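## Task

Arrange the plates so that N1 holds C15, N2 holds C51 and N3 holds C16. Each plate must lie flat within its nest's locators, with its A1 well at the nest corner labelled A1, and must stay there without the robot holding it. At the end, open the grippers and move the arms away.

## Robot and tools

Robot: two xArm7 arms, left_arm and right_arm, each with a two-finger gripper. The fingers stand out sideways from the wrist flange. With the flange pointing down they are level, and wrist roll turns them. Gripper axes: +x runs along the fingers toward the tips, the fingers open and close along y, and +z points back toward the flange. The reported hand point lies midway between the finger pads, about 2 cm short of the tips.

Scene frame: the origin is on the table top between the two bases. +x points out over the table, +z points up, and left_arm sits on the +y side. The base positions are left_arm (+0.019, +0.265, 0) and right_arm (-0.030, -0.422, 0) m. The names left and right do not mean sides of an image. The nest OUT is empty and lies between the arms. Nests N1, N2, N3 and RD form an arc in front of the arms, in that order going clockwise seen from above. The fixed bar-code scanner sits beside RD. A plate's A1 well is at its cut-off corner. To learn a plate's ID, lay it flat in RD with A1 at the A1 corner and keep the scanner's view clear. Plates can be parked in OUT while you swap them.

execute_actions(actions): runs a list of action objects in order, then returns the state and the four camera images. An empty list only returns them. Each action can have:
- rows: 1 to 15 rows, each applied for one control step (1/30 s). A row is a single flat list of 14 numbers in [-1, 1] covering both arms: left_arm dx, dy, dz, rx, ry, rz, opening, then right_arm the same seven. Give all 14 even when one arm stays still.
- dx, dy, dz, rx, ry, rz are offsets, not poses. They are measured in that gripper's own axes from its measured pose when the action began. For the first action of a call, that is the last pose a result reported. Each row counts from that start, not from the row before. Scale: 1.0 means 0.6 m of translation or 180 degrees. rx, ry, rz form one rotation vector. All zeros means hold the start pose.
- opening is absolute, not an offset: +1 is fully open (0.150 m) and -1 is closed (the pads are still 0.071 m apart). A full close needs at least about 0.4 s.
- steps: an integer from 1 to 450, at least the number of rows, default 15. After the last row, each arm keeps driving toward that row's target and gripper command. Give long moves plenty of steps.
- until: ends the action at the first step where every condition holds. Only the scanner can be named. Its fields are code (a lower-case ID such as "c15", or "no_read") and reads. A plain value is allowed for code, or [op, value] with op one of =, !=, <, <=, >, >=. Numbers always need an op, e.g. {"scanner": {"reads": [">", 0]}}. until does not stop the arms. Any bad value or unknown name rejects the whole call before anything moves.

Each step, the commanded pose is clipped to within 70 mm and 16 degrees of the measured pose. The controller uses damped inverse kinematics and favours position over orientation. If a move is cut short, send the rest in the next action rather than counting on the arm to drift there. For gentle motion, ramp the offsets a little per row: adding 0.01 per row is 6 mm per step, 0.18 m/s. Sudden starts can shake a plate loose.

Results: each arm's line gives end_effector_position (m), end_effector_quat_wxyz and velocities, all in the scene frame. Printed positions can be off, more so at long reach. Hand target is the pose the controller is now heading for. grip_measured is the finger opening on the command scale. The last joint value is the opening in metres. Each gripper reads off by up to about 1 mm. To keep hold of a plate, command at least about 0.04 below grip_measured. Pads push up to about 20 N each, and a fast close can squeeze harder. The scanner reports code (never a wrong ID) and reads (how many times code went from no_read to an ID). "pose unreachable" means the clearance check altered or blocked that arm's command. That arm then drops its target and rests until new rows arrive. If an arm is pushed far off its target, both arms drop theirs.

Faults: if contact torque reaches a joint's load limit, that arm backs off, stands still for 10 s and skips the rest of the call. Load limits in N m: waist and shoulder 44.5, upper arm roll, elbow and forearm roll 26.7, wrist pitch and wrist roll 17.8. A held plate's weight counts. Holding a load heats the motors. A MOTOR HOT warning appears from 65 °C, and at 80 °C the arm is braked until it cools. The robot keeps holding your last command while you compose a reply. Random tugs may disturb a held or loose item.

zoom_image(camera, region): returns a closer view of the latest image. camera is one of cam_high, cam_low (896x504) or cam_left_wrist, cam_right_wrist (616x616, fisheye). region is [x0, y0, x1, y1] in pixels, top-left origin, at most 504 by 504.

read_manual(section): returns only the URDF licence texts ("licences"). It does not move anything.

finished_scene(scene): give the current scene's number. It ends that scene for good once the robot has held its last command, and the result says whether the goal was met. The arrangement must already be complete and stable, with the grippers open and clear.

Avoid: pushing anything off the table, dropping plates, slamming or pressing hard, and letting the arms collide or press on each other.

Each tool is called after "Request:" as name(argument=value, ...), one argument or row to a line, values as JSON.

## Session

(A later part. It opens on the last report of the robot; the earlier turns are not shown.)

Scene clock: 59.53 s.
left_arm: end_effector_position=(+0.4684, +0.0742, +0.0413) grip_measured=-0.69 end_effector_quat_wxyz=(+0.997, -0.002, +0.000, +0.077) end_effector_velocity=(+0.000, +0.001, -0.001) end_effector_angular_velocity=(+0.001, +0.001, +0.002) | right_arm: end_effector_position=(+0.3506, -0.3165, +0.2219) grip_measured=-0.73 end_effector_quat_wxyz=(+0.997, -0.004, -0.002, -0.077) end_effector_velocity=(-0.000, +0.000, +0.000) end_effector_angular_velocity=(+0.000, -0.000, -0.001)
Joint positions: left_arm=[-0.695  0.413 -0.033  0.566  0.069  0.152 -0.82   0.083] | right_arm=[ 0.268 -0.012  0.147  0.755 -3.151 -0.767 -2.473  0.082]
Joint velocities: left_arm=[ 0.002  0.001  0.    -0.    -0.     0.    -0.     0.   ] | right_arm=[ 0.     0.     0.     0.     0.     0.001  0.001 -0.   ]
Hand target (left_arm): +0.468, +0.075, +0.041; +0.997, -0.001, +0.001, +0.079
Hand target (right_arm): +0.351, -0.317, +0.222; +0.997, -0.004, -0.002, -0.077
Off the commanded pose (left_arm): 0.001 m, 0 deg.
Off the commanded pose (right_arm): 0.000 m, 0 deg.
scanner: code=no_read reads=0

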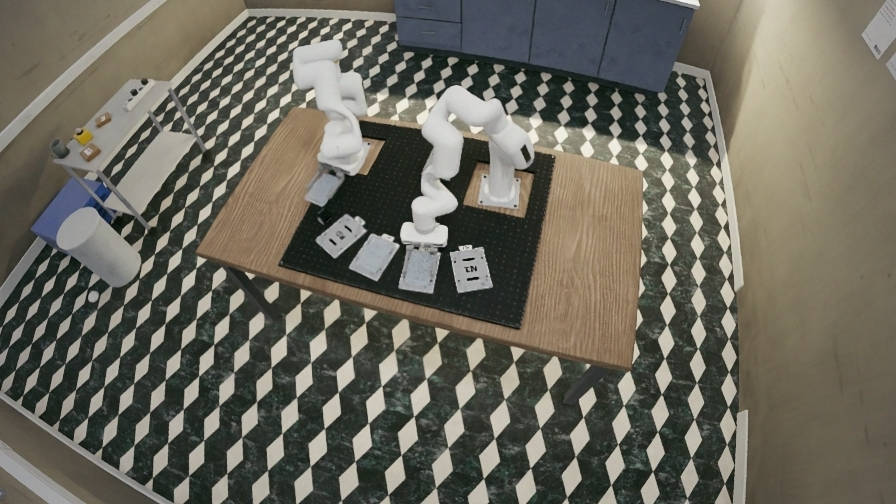

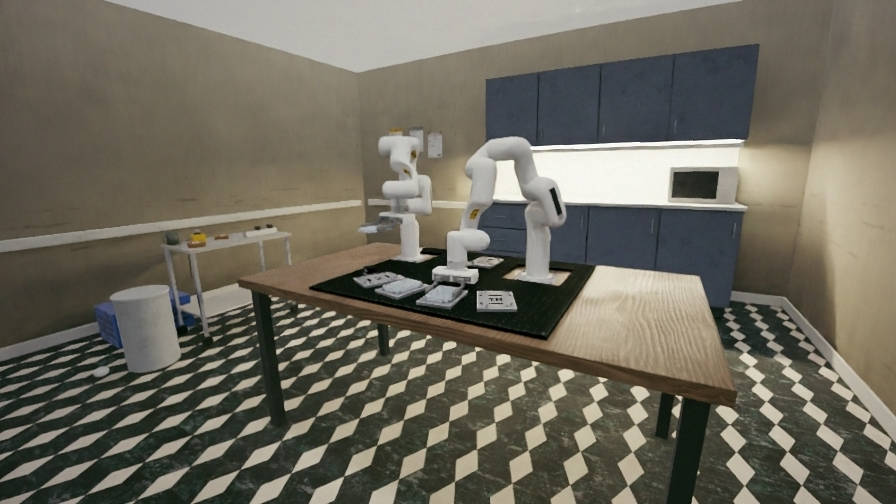

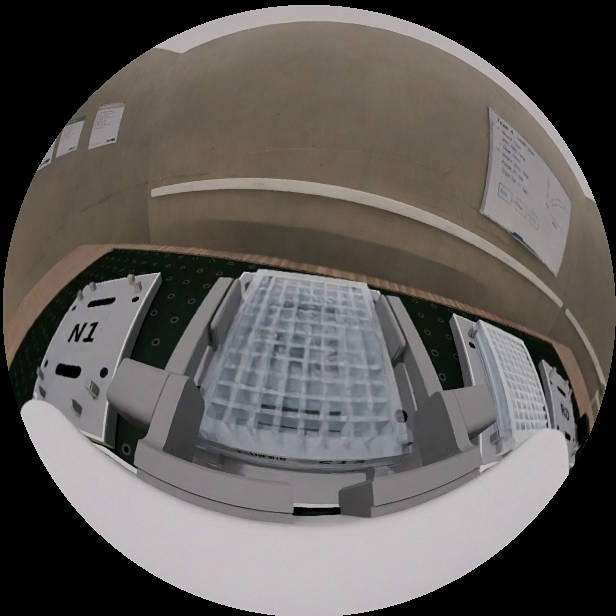

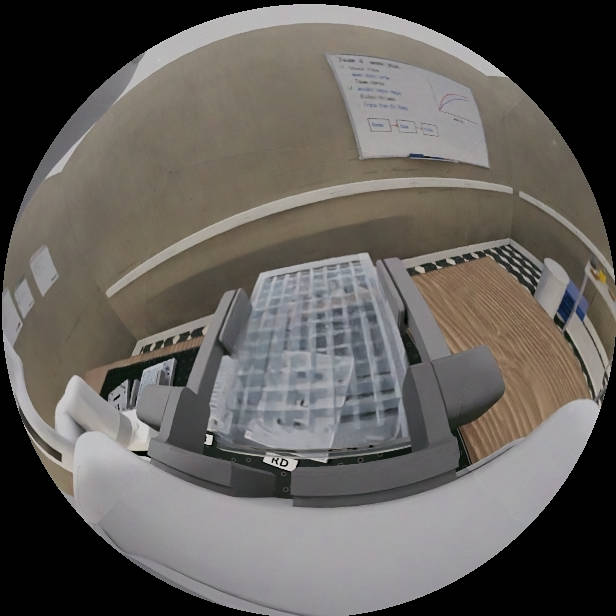

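Request:
execute_actions(
  actions=[
    {"rows": [[0,0,0,0,0,-0.002,-1, 0,0,0,0,0,0,-1],[0,0,0,0,0,-0.004,-1, 0,0,0,0,0,0,-1],[0,0,0,0,0,-0.006,-1, 0,0,0,0,0,0,-1],[0,0,0,0,0,-0.007,-1, 0,0,0,0,0,0,-1]], "steps": 20},
  ],
)

Request:
zoom_image(
  camera="cam_left_wrist",
  region=[150, 260, 470, 500],
)

Scene clock: 60.33 s.
left_arm: end_effector_position=(+0.4686, +0.0743, +0.0414) grip_measured=-0.71 end_effector_quat_wxyz=(+0.998, -0.002, -0.000, +0.067) end_effector_velocity=(-0.000, +0.001, -0.000) end_effector_angular_velocity=(+0.001, +0.001, +0.000) | right_arm: end_effector_position=(+0.3506, -0.3165, +0.2219) grip_measured=-0.73 end_effector_quat_wxyz=(+0.997, -0.004, -0.002, -0.077) end_effector_velocity=(+0.000, -0.000, +0.000) end_effector_angular_velocity=(+0.000, -0.001, -0.002)
Joint positions: left_arm=[-0.684  0.41  -0.036  0.559  0.078  0.148 -0.799  0.083] | right_arm=[ 0.268 -0.012  0.147  0.755 -3.151 -0.767 -2.473  0.082]
Joint velocities: left_arm=[ 0.001  0.     0.    -0.001 -0.     0.     0.001 -0.   ] | right_arm=[-0.001 -0.001 -0.     0.    -0.001  0.     0.001  0.   ]
Hand target (left_arm): +0.468, +0.074, +0.041; +0.998, -0.002, +0.000, +0.066
Hand target (right_arm): +0.351, -0.317, +0.222; +0.997, -0.004, -0.002, -0.077
Off the commanded pose (left_arm): 0.000 m, 0 deg.
Off the commanded pose (right_arm): 0.000 m, 0 deg.
scanner: code=no_read reads=0

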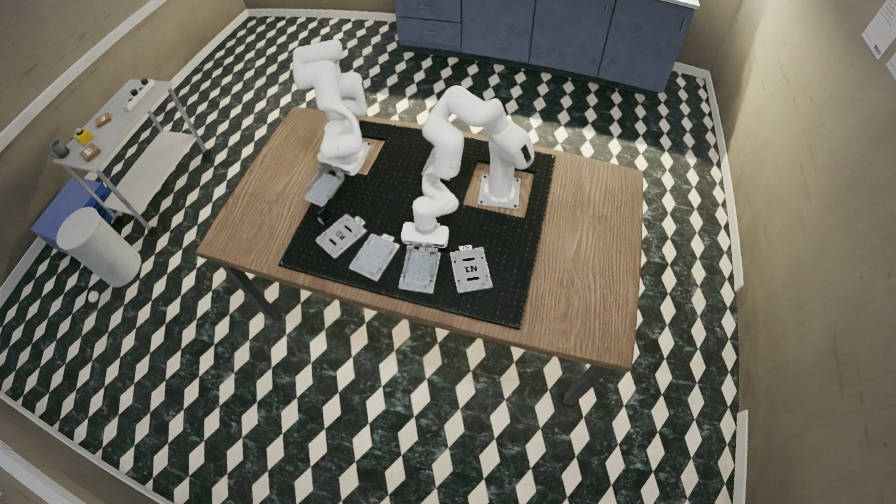

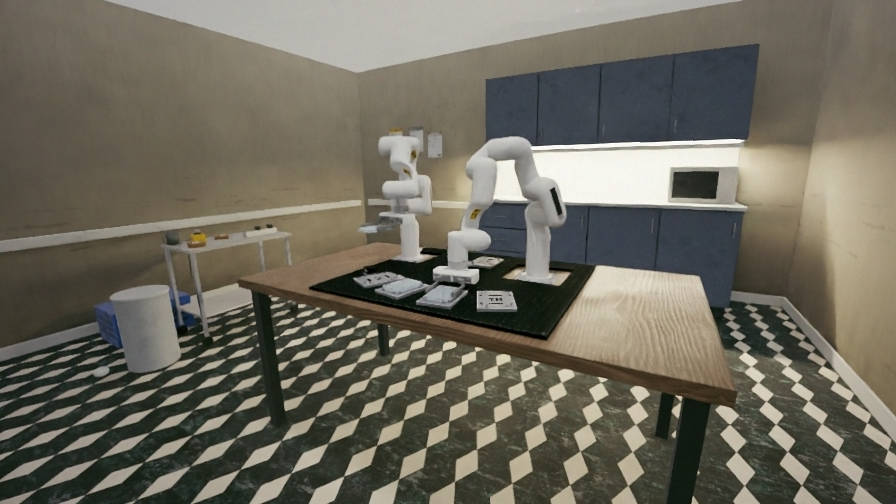

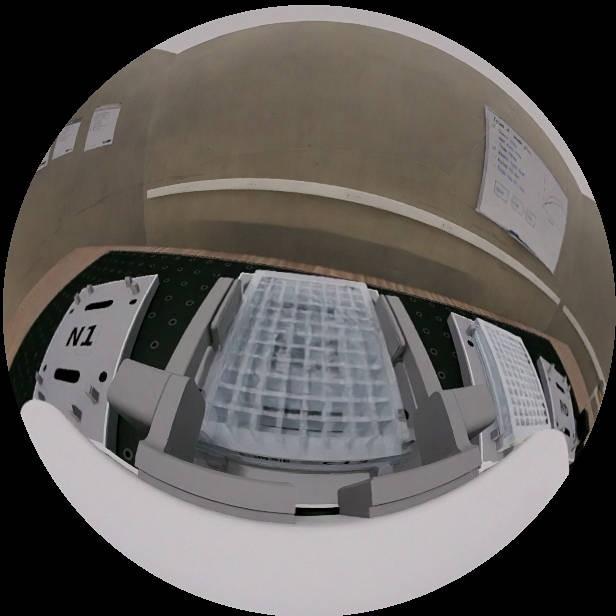

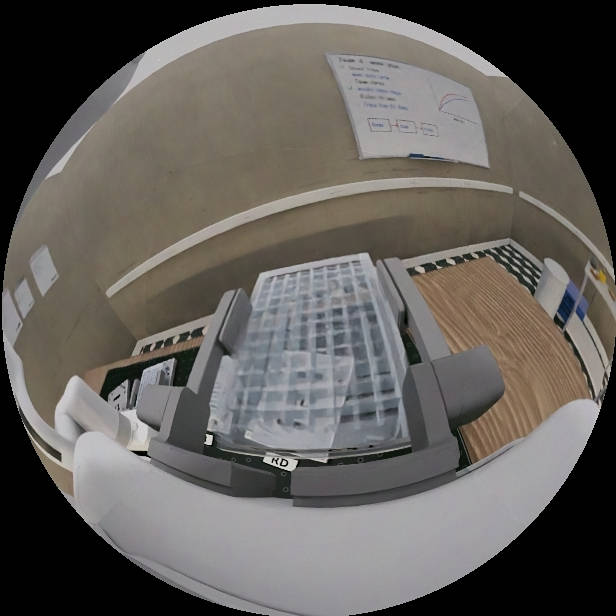

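Region (150, 260, 470, 500) of cam_left_wrist's 616x616 image, scaled by 1.575, with more detail than that image has; it fills the top 378 rows of this view, and the rest is white.

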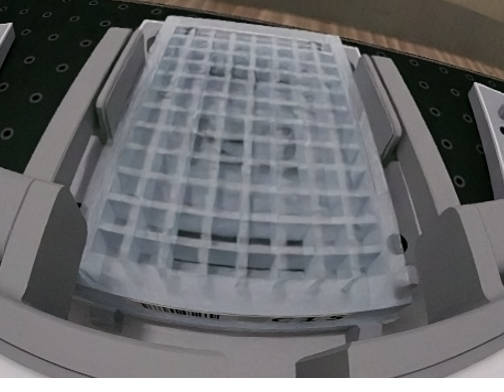

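Request:
execute_actions(
  actions=[],
)

Scene clock: 60.90 s.
left_arm: end_effector_position=(+0.4685, +0.0742, +0.0414) grip_measured=-0.71 end_effector_quat_wxyz=(+0.998, -0.002, -0.000, +0.066) end_effector_velocity=(-0.001, -0.000, -0.001) end_effector_angular_velocity=(+0.000, +0.001, -0.000) | right_arm: end_effector_position=(+0.3506, -0.3165, +0.2219) grip_measured=-0.73 end_effector_quat_wxyz=(+0.997, -0.004, -0.002, -0.077) end_effector_velocity=(+0.000, +0.000, +0.000) end_effector_angular_velocity=(-0.001, -0.001, +0.002)
Joint positions: left_arm=[-0.684  0.41  -0.036  0.559  0.078  0.148 -0.799  0.083] | right_arm=[ 0.268 -0.012  0.147  0.755 -3.151 -0.767 -2.473  0.082]
Joint velocities: left_arm=[-0.001  0.001 -0.    -0.    -0.    -0.    -0.     0.   ] | right_arm=[ 0.001  0.001 -0.     0.    -0.002  0.     0.     0.   ]
Hand target (left_arm): +0.468, +0.074, +0.041; +0.998, -0.002, +0.000, +0.066
Hand target (right_arm): +0.351, -0.317, +0.222; +0.997, -0.004, -0.002, -0.077
Off the commanded pose (left_arm): 0.000 m, 0 deg.
Off the commanded pose (right_arm): 0.000 m, 0 deg.
scanner: code=no_read reads=0

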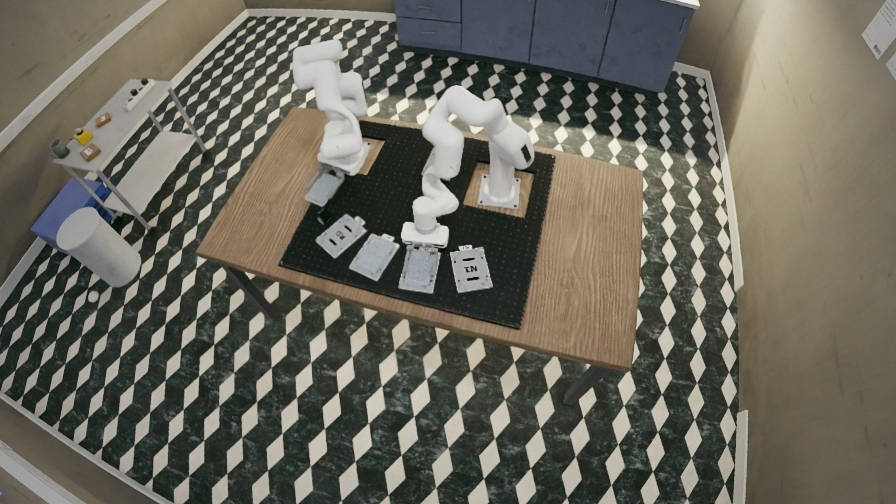

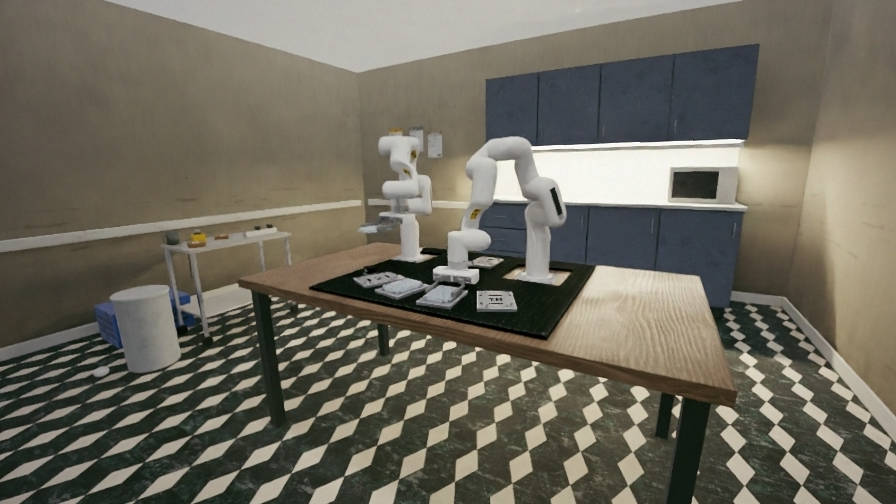

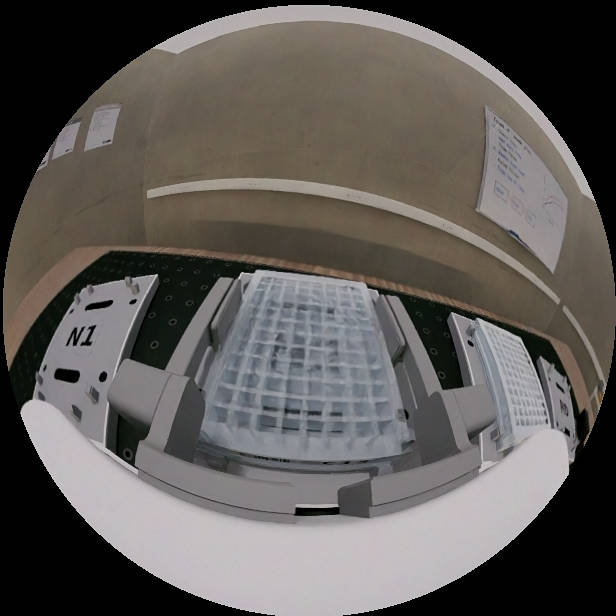

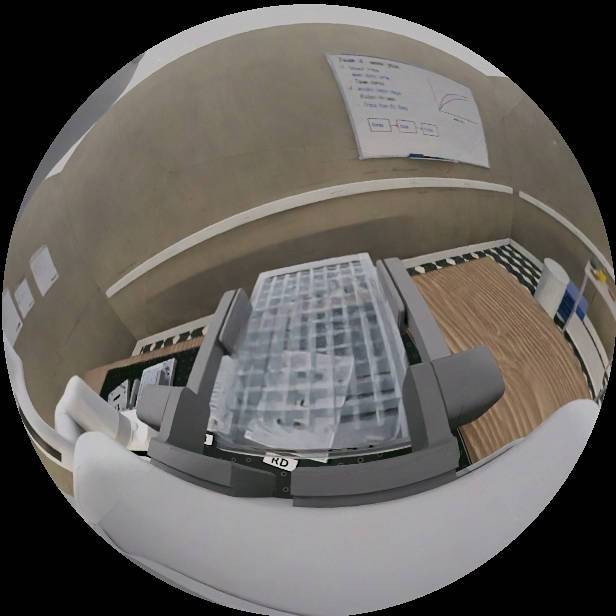

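Lifting C15 out of N2 slowly.

Request:
execute_actions(
  actions=[
    {"rows": [[0,0,0.002,0,0,0,-1,0,0,0,0,0,0,-1],[0,0,0.005,0,0,0,-1,0,0,0,0,0,0,-1],[0,0,0.009,0,0,0,-1,0,0,0,0,0,0,-1],[0,0,0.014,0,0,0,-1,0,0,0,0,0,0,-1],[0,0,0.02,0,0,0,-1,0,0,0,0,0,0,-1],[0,0,0.027,0,0,0,-1,0,0,0,0,0,0,-1],[0,0,0.035,0,0,0,-1,0,0,0,0,0,0,-1],[0,0,0.043,0,0,0,-1,0,0,0,0,0,0,-1],[0,0,0.051,0,0,0,-1,0,0,0,0,0,0,-1],[0,0,0.059,0,0,0,-1,0,0,0,0,0,0,-1],[0,0,0.067,0,0,0,-1,0,0,0,0,0,0,-1],[0,0,0.074,0,0,0,-1,0,0,0,0,0,0,-1],[0,0,0.08,0,0,0,-1,0,0,0,0,0,0,-1],[0,0,0.084,0,0,0,-1,0,0,0,0,0,0,-1],[0,0,0.087,0,0,0,-1,0,0,0,0,0,0,-1]], "steps": 25},
  ],
)

Scene clock: 61.97 s.
left_arm: end_effector_position=(+0.4681, +0.0750, +0.0928) grip_measured=-0.72 end_effector_quat_wxyz=(+0.998, -0.001, +0.000, +0.067) end_effector_velocity=(+0.002, -0.003, +0.003) end_effector_angular_velocity=(-0.005, -0.007, -0.004) | right_arm: end_effector_position=(+0.3506, -0.3165, +0.2219) grip_measured=-0.73 end_effector_quat_wxyz=(+0.997, -0.004, -0.002, -0.077) end_effector_velocity=(+0.000, -0.000, +0.000) end_effector_angular_velocity=(-0.001, -0.001, +0.001)
Joint positions: left_arm=[-0.657  0.215 -0.07   0.524  0.041  0.309 -0.77   0.082] | right_arm=[ 0.268 -0.012  0.147  0.755 -3.151 -0.767 -2.473  0.082]
Joint velocities: left_arm=[-0.001 -0.004 -0.002  0.005 -0.    -0.     0.002 -0.   ] | right_arm=[-0.    -0.001 -0.    -0.    -0.001 -0.    -0.001  0.   ]
Hand target (left_arm): +0.468, +0.075, +0.093; +0.998, -0.002, -0.000, +0.066
Hand target (right_arm): +0.351, -0.317, +0.222; +0.997, -0.004, -0.002, -0.077
Off the commanded pose (left_arm): 0.001 m, 0 deg.
Off the commanded pose (right_arm): 0.000 m, 0 deg.
scanner: code=no_read reads=0

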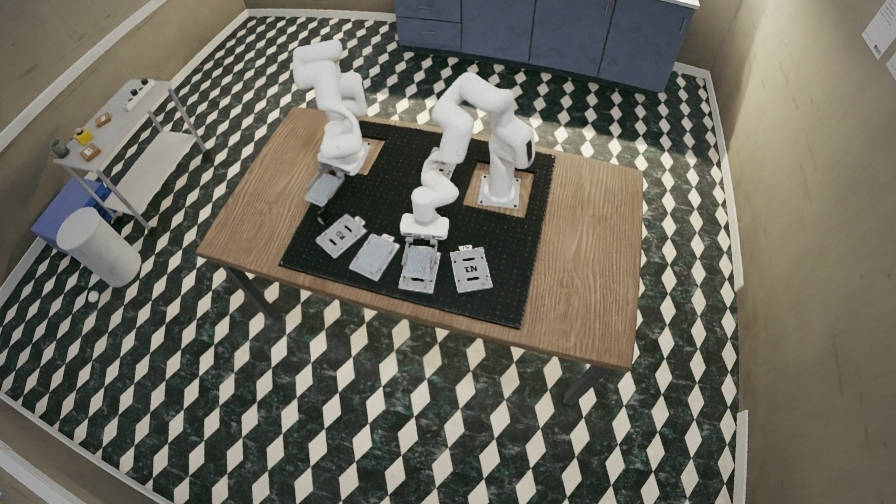

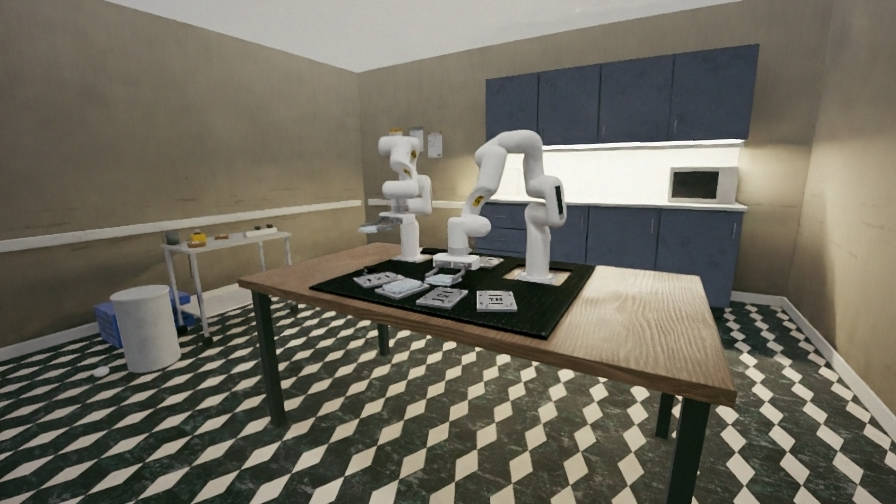

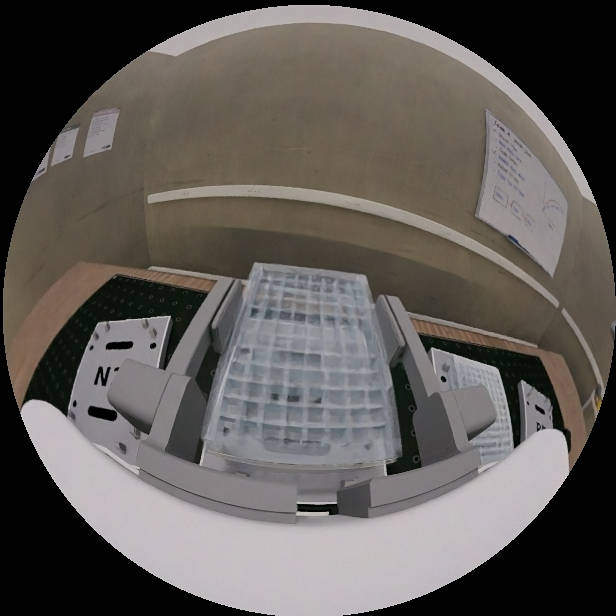

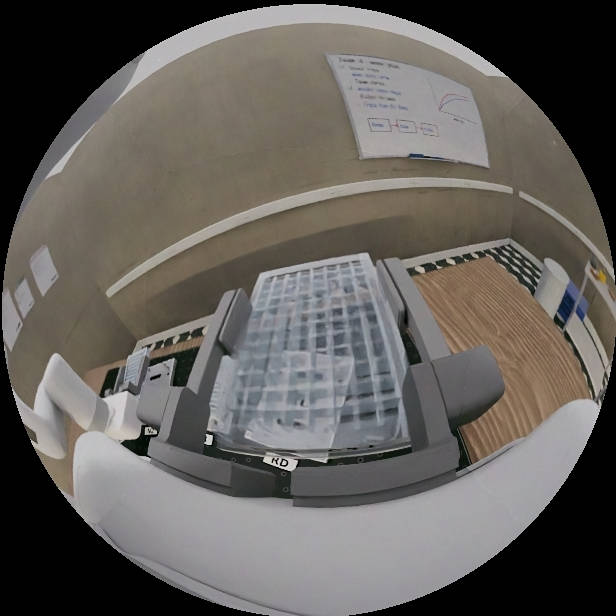

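Carrying C15 toward N1 while the right arm moves C51 to a staging spot above N3.

Request:
execute_actions(
  actions=[
    {"rows": [[-0.0002,0.0015,0,0,0,0,-1,0.0006,0.0019,-0.0009,0,0,0,-1],[-0.0007,0.0045,0,0,0,0,-1,0.0019,0.0058,-0.0026,0,0,0,-1],[-0.0013,0.0089,0,0,0,0,-1,0.0038,0.0115,-0.0051,0,0,0,-1],[-0.0022,0.0148,0,0,0,0,-1,0.0063,0.0192,-0.0085,0,0,0,-1],[-0.0033,0.0223,0,0,0,0,-1,0.0094,0.0288,-0.0128,0,0,0,-1],[-0.0046,0.0312,0,0,0,0,-1,0.0131,0.0403,-0.0179,0,0,0,-1],[-0.0061,0.0415,0,0,0,0,-1,0.0175,0.0538,-0.0238,0,0,0,-1],[-0.0081,0.0549,0,0,0,0,-1,0.0231,0.0710,-0.0315,0,0,0,-1],[-0.0101,0.0682,0,0,0,0,-1,0.0288,0.0883,-0.0391,0,0,0,-1],[-0.0120,0.0816,0,0,0,0,-1,0.0344,0.1056,-0.0468,0,0,0,-1],[-0.0140,0.0949,0,0,0,0,-1,0.04,0.1229,-0.0544,0,0,0,-1],[-0.0160,0.1083,0,0,0,0,-1,0.0456,0.1402,-0.0621,0,0,0,-1],[-0.0179,0.1216,0,0,0,0,-1,0.0513,0.1574,-0.0697,0,0,0,-1],[-0.0199,0.1350,0,0,0,0,-1,0.0569,0.1747,-0.0774,0,0,0,-1],[-0.0219,0.1484,0,0,0,0,-1,0.0625,0.192,-0.085,0,0,0,-1]], "steps": 15},
    {"rows": [[-0.0061,0.0415,0,0,0,0.003,-1,0.0175,0.0538,-0.0238,0,0,0.003,-1],[-0.0081,0.0549,0,0,0,0.008,-1,0.0231,0.0710,-0.0315,0,0,0.008,-1],[-0.0101,0.0682,0,0,0,0.015,-1,0.0288,0.0883,-0.0391,0,0,0.014,-1],[-0.0120,0.0816,0,0,0,0.023,-1,0.0344,0.1056,-0.0468,0,0,0.022,-1],[-0.0140,0.0949,0,0,0,0.032,-1,0.04,0.1229,-0.0544,0,0,0.031,-1],[-0.0160,0.1083,0,0,0,0.041,-1,0.0456,0.1402,-0.0621,0,0,0.039,-1],[-0.0179,0.1216,0,0,0,0.05,-1,0.0513,0.1574,-0.0697,0,0,0.048,-1],[-0.0199,0.1350,0,0,0,0.059,-1,0.0569,0.1747,-0.0774,0,0,0.057,-1],[-0.0214,0.1454,0,0,0,0.068,-1,0.0613,0.1882,-0.0833,0,0,0.065,-1],[-0.0227,0.1543,0,0,0,0.077,-1,0.065,0.1997,-0.0884,0,0,0.074,-1],[-0.0238,0.1617,0,0,0,0.085,-1,0.0681,0.2093,-0.0927,0,0,0.082,-1],[-0.0247,0.1676,0,0,0,0.092,-1,0.0706,0.2170,-0.0961,0,0,0.088,-1],[-0.0253,0.1721,0,0,0,0.096,-1,0.0725,0.2227,-0.0986,0,0,0.092,-1],[-0.0258,0.1751,0,0,0,0.099,-1,0.0738,0.2266,-0.1003,0,0,0.095,-1],[-0.0262,0.1780,0,0,0,0.0998,-1,0.075,0.2304,-0.102,0,0,0.096,-1]], "steps": 28},
  ],
)

Scene clock: 64.80 s.
left_arm: end_effector_position=(+0.4185, +0.2436, +0.0910) grip_measured=-0.72 end_effector_quat_wxyz=(+0.975, +0.001, -0.000, +0.224) end_effector_velocity=(-0.000, +0.001, +0.000) end_effector_angular_velocity=(-0.000, -0.001, +0.003) | right_arm: end_effector_position=(+0.4495, -0.1078, +0.1254) grip_measured=-0.73 end_effector_quat_wxyz=(+0.997, +0.005, +0.000, +0.078) end_effector_velocity=(+0.000, -0.000, -0.002) end_effector_angular_velocity=(-0.002, +0.002, +0.002)
Joint positions: left_arm=[-0.496  0.029  0.053  0.225  0.003  0.197 -0.77   0.082] | right_arm=[ 0.447  0.682  0.264  1.433 -3.368 -0.775 -2.391  0.082]
Joint velocities: left_arm=[ 0.    -0.001  0.001 -0.001  0.    -0.    -0.002  0.   ] | right_arm=[-0.001  0.004 -0.     0.002 -0.001 -0.    -0.002  0.   ]
Hand target (left_arm): +0.418, +0.244, +0.091; +0.975, +0.001, -0.000, +0.224
Hand target (right_arm): +0.450, -0.108, +0.125; +0.997, +0.004, +0.000, +0.078
Off the commanded pose (left_arm): 0.001 m, 0 deg.
Off the commanded pose (right_arm): 0.001 m, 0 deg.
scanner: code=no_read reads=0

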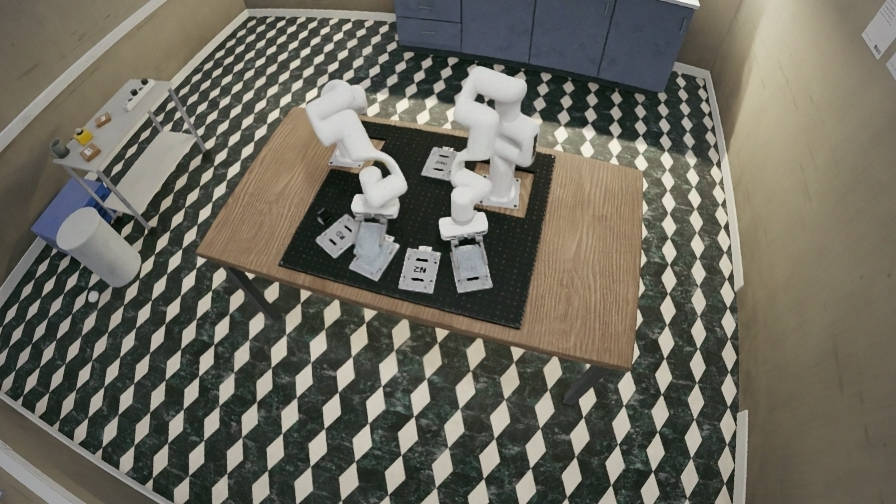

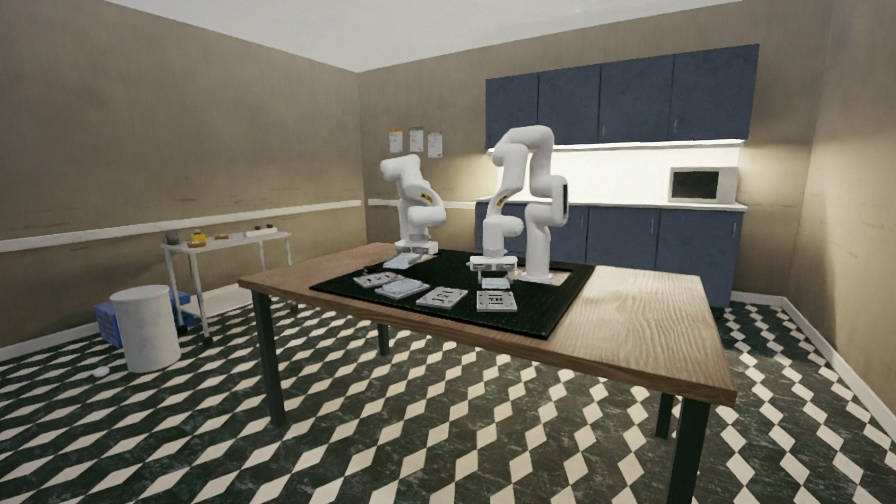

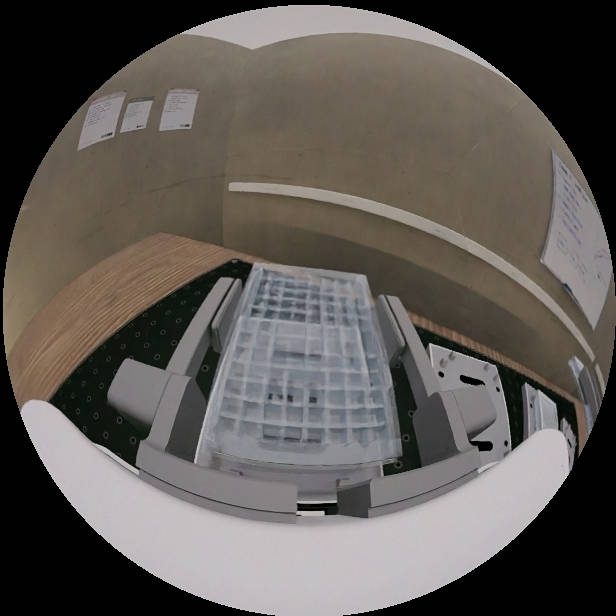

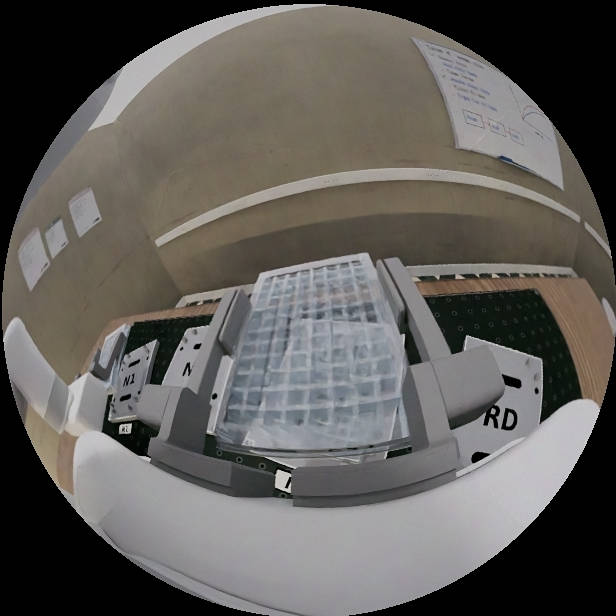

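Request:
execute_actions(
  actions=[
    {"rows": [[0.0005,0.001,-0.002,0,0,0,-1,0,0,0,0,0,0,-1],[0.001,0.002,-0.005,0,0,0,-1,0,0,0,0,0,0,-1],[0.0015,0.003,-0.009,0,0,-0.0005,-1,0,0,0,0,0,0,-1],[0.002,0.004,-0.014,0,0,-0.0005,-1,0,0,0,0,0,0,-1],[0.0024,0.005,-0.02,0,0,-0.001,-1,0,0,0,0,0,0,-1],[0.0028,0.006,-0.026,0,0,-0.0014,-1,0,0,0,0,0,0,-1],[0.0028,0.0066,-0.033,0,0,-0.0014,-1,0,0,0,0,0,0,-1],[0.0028,0.0066,-0.04,0,0,-0.0014,-1,0,0,0,0,0,0,-1],[0.0028,0.0066,-0.047,0,0,-0.0014,-1,0,0,0,0,0,0,-1],[0.0028,0.0066,-0.053,0,0,-0.0014,-1,0,0,0,0,0,0,-1],[0.0028,0.0066,-0.058,0,0,-0.0014,-1,0,0,0,0,0,0,-1],[0.0028,0.0066,-0.062,0,0,-0.0014,-1,0,0,0,0,0,0,-1],[0.0028,0.0066,-0.065,0,0,-0.0014,-1,0,0,0,0,0,0,-1],[0.0028,0.0066,-0.067,0,0,-0.0014,-1,0,0,0,0,0,0,-1],[0.0028,0.0066,-0.0683,0,0,-0.0014,-1,0,0,0,0,0,0,-1]], "steps": 25},
  ],
)

Request:
zoom_image(
  camera="cam_left_wrist",
  region=[150, 260, 470, 500],
)

Scene clock: 65.93 s.
left_arm: end_effector_position=(+0.4186, +0.2477, +0.0506) grip_measured=-0.72 end_effector_quat_wxyz=(+0.975, +0.001, -0.000, +0.222) end_effector_velocity=(-0.000, -0.000, -0.002) end_effector_angular_velocity=(+0.001, +0.003, -0.001) | right_arm: end_effector_position=(+0.4495, -0.1078, +0.1254) grip_measured=-0.73 end_effector_quat_wxyz=(+0.997, +0.005, +0.000, +0.078) end_effector_velocity=(+0.000, -0.000, +0.000) end_effector_angular_velocity=(+0.001, -0.001, -0.001)
Joint positions: left_arm=[-0.449  0.243  0.009  0.252 -0.045  0.009 -0.714  0.082] | right_arm=[ 0.447  0.682  0.264  1.433 -3.368 -0.775 -2.391  0.082]
Joint velocities: left_arm=[ 0.001  0.005 -0.002  0.001  0.    -0.001  0.     0.   ] | right_arm=[ 0.    -0.001 -0.    -0.     0.     0.     0.001  0.   ]
Hand target (left_arm): +0.418, +0.248, +0.050; +0.975, +0.001, +0.000, +0.222
Hand target (right_arm): +0.450, -0.108, +0.125; +0.997, +0.005, +0.000, +0.078
Off the commanded pose (left_arm): 0.001 m, 0 deg.
Off the commanded pose (right_arm): 0.000 m, 0 deg.
scanner: code=no_read reads=0

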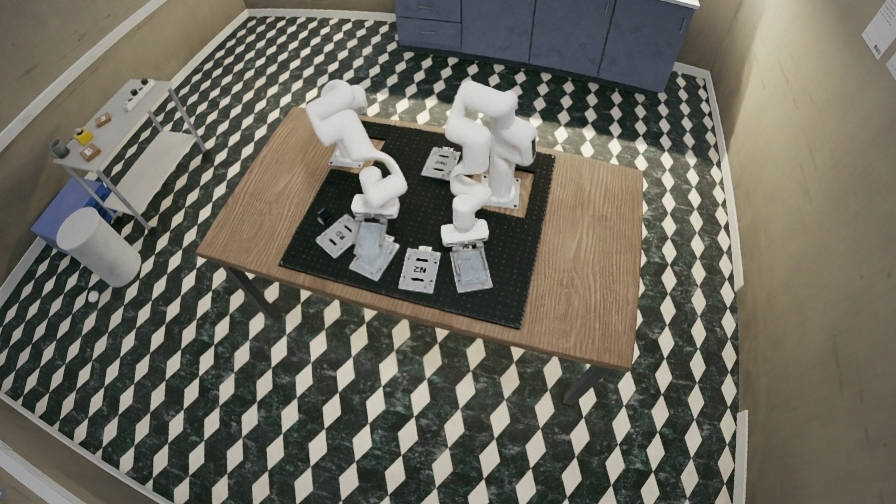

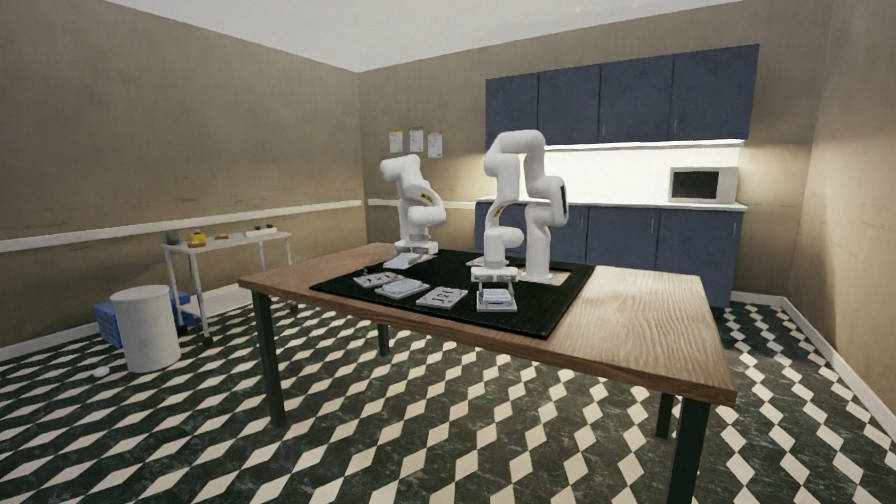

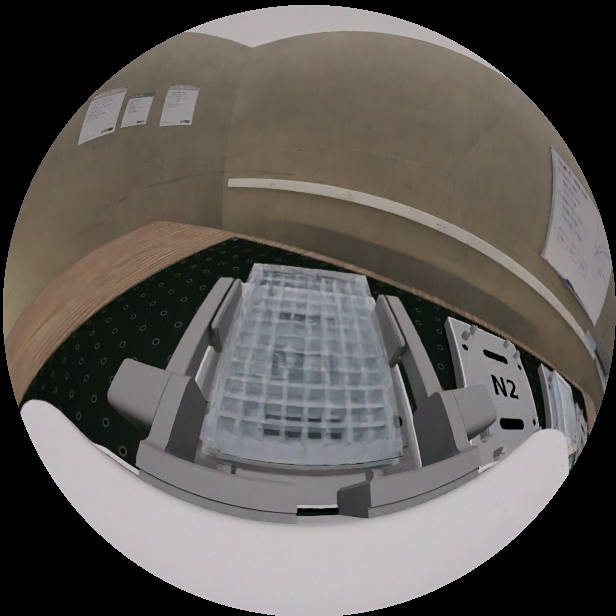

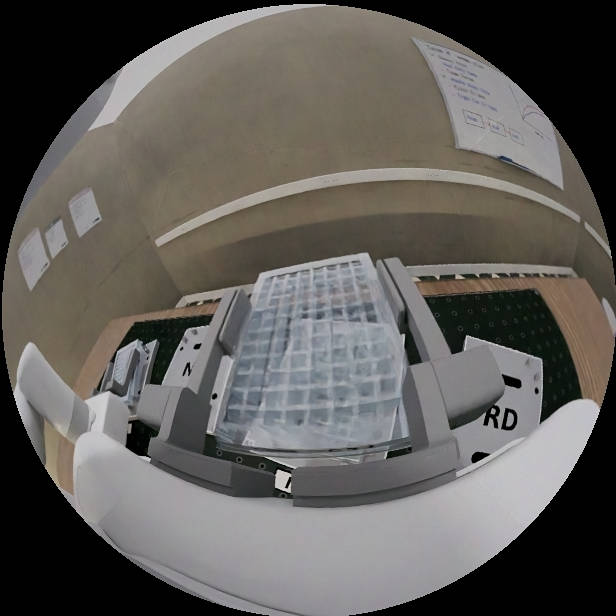

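Region (150, 260, 470, 500) of cam_left_wrist's 616x616 image, scaled by 1.575, with more detail than that image has; it fills the top 378 rows of this view, and the rest is white.

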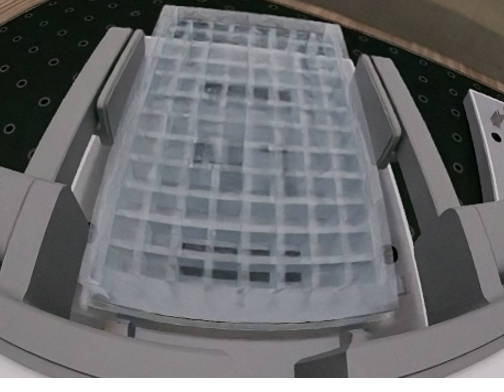

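The plate looks centred over N1; lowering slowly to seat height.

Request:
execute_actions(
  actions=[
    {"rows": [[0,0,-0.001,0,0,0,-1,0,0,0,0,0,0,-1],[0,0,-0.002,0,0,0,-1,0,0,0,0,0,0,-1],[0,0,-0.0035,0,0,0,-1,0,0,0,0,0,0,-1],[0,0,-0.005,0,0,0,-1,0,0,0,0,0,0,-1],[0,0,-0.0065,0,0,0,-1,0,0,0,0,0,0,-1],[0,0,-0.008,0,0,0,-1,0,0,0,0,0,0,-1],[0,0,-0.0095,0,0,0,-1,0,0,0,0,0,0,-1],[0,0,-0.011,0,0,0,-1,0,0,0,0,0,0,-1],[0,0,-0.012,0,0,0,-1,0,0,0,0,0,0,-1],[0,0,-0.013,0,0,0,-1,0,0,0,0,0,0,-1],[0,0,-0.014,0,0,0,-1,0,0,0,0,0,0,-1],[0,0,-0.015,0,0,0,-1,0,0,0,0,0,0,-1],[0,0,-0.0155,0,0,0,-1,0,0,0,0,0,0,-1],[0,0,-0.016,0,0,0,-1,0,0,0,0,0,0,-1]], "steps": 25},
  ],
)

Request:
zoom_image(
  camera="cam_left_wrist",
  region=[150, 260, 470, 500],
)

Request:
zoom_image(
  camera="cam_low",
  region=[440, 260, 550, 320],
)

Scene clock: 66.97 s.
left_arm: end_effector_position=(+0.4187, +0.2474, +0.0410) grip_measured=-0.72 end_effector_quat_wxyz=(+0.975, +0.001, -0.000, +0.221) end_effector_velocity=(-0.000, -0.000, +0.000) end_effector_angular_velocity=(-0.000, -0.001, +0.000) | right_arm: end_effector_position=(+0.4495, -0.1078, +0.1254) grip_measured=-0.73 end_effector_quat_wxyz=(+0.997, +0.005, +0.000, +0.078) end_effector_velocity=(-0.000, -0.000, +0.000) end_effector_angular_velocity=(+0.001, +0.001, -0.002)
Joint positions: left_arm=[-0.441  0.295  0.     0.264 -0.046 -0.031 -0.713  0.082] | right_arm=[ 0.447  0.682  0.264  1.433 -3.368 -0.775 -2.391  0.082]
Joint velocities: left_arm=[-0.001 -0.001 -0.    -0.001 -0.001 -0.    -0.     0.   ] | right_arm=[-0.    -0.001 -0.    -0.     0.002 -0.001  0.     0.   ]
Hand target (left_arm): +0.419, +0.248, +0.041; +0.975, +0.001, -0.000, +0.222
Hand target (right_arm): +0.450, -0.108, +0.125; +0.997, +0.005, +0.000, +0.078
Off the commanded pose (left_arm): 0.000 m, 0 deg.
Off the commanded pose (right_arm): 0.000 m, 0 deg.
scanner: code=no_read reads=0

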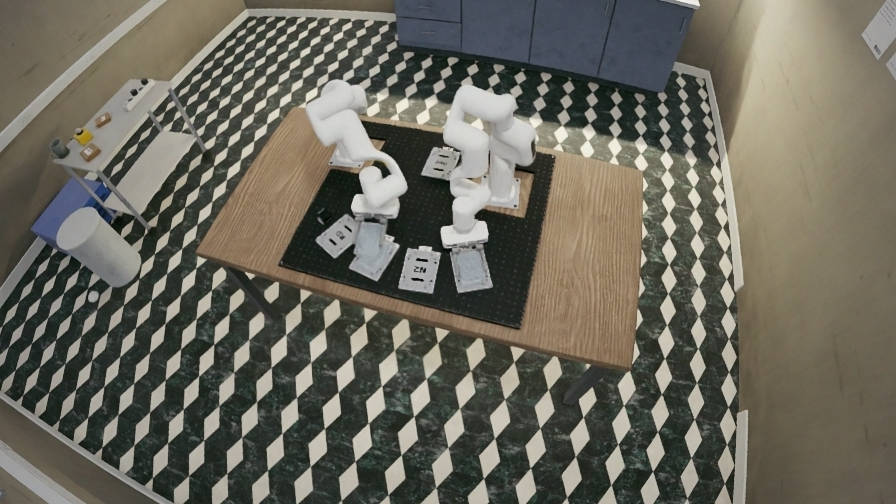

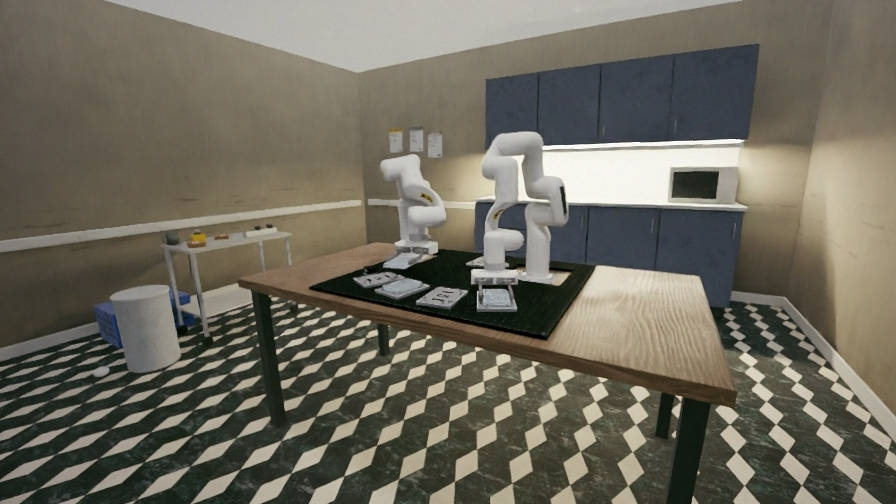

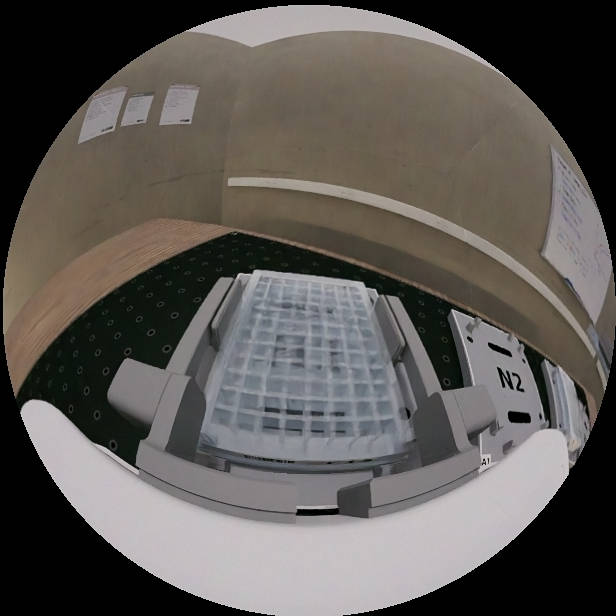

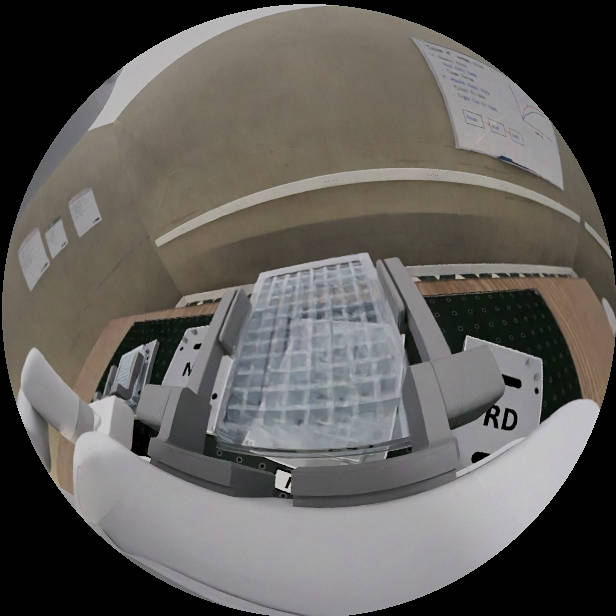

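Region (150, 260, 470, 500) of cam_left_wrist's 616x616 image, scaled by 1.575, with more detail than that image has; it fills the top 378 rows of this view, and the rest is white.

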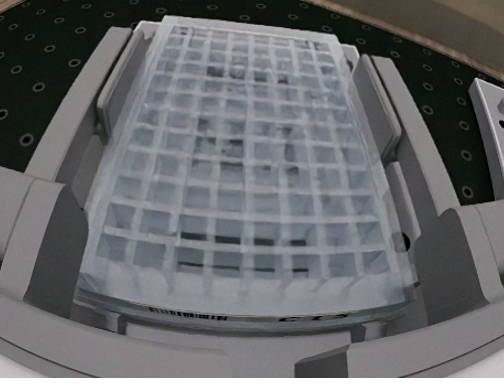

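Region (440, 260, 550, 320) of cam_low's 896x504 image, scaled by 4.582, with more detail than that image has; it fills the top 275 rows of this view, and the rest is white.

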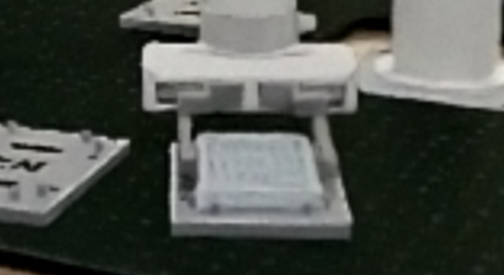

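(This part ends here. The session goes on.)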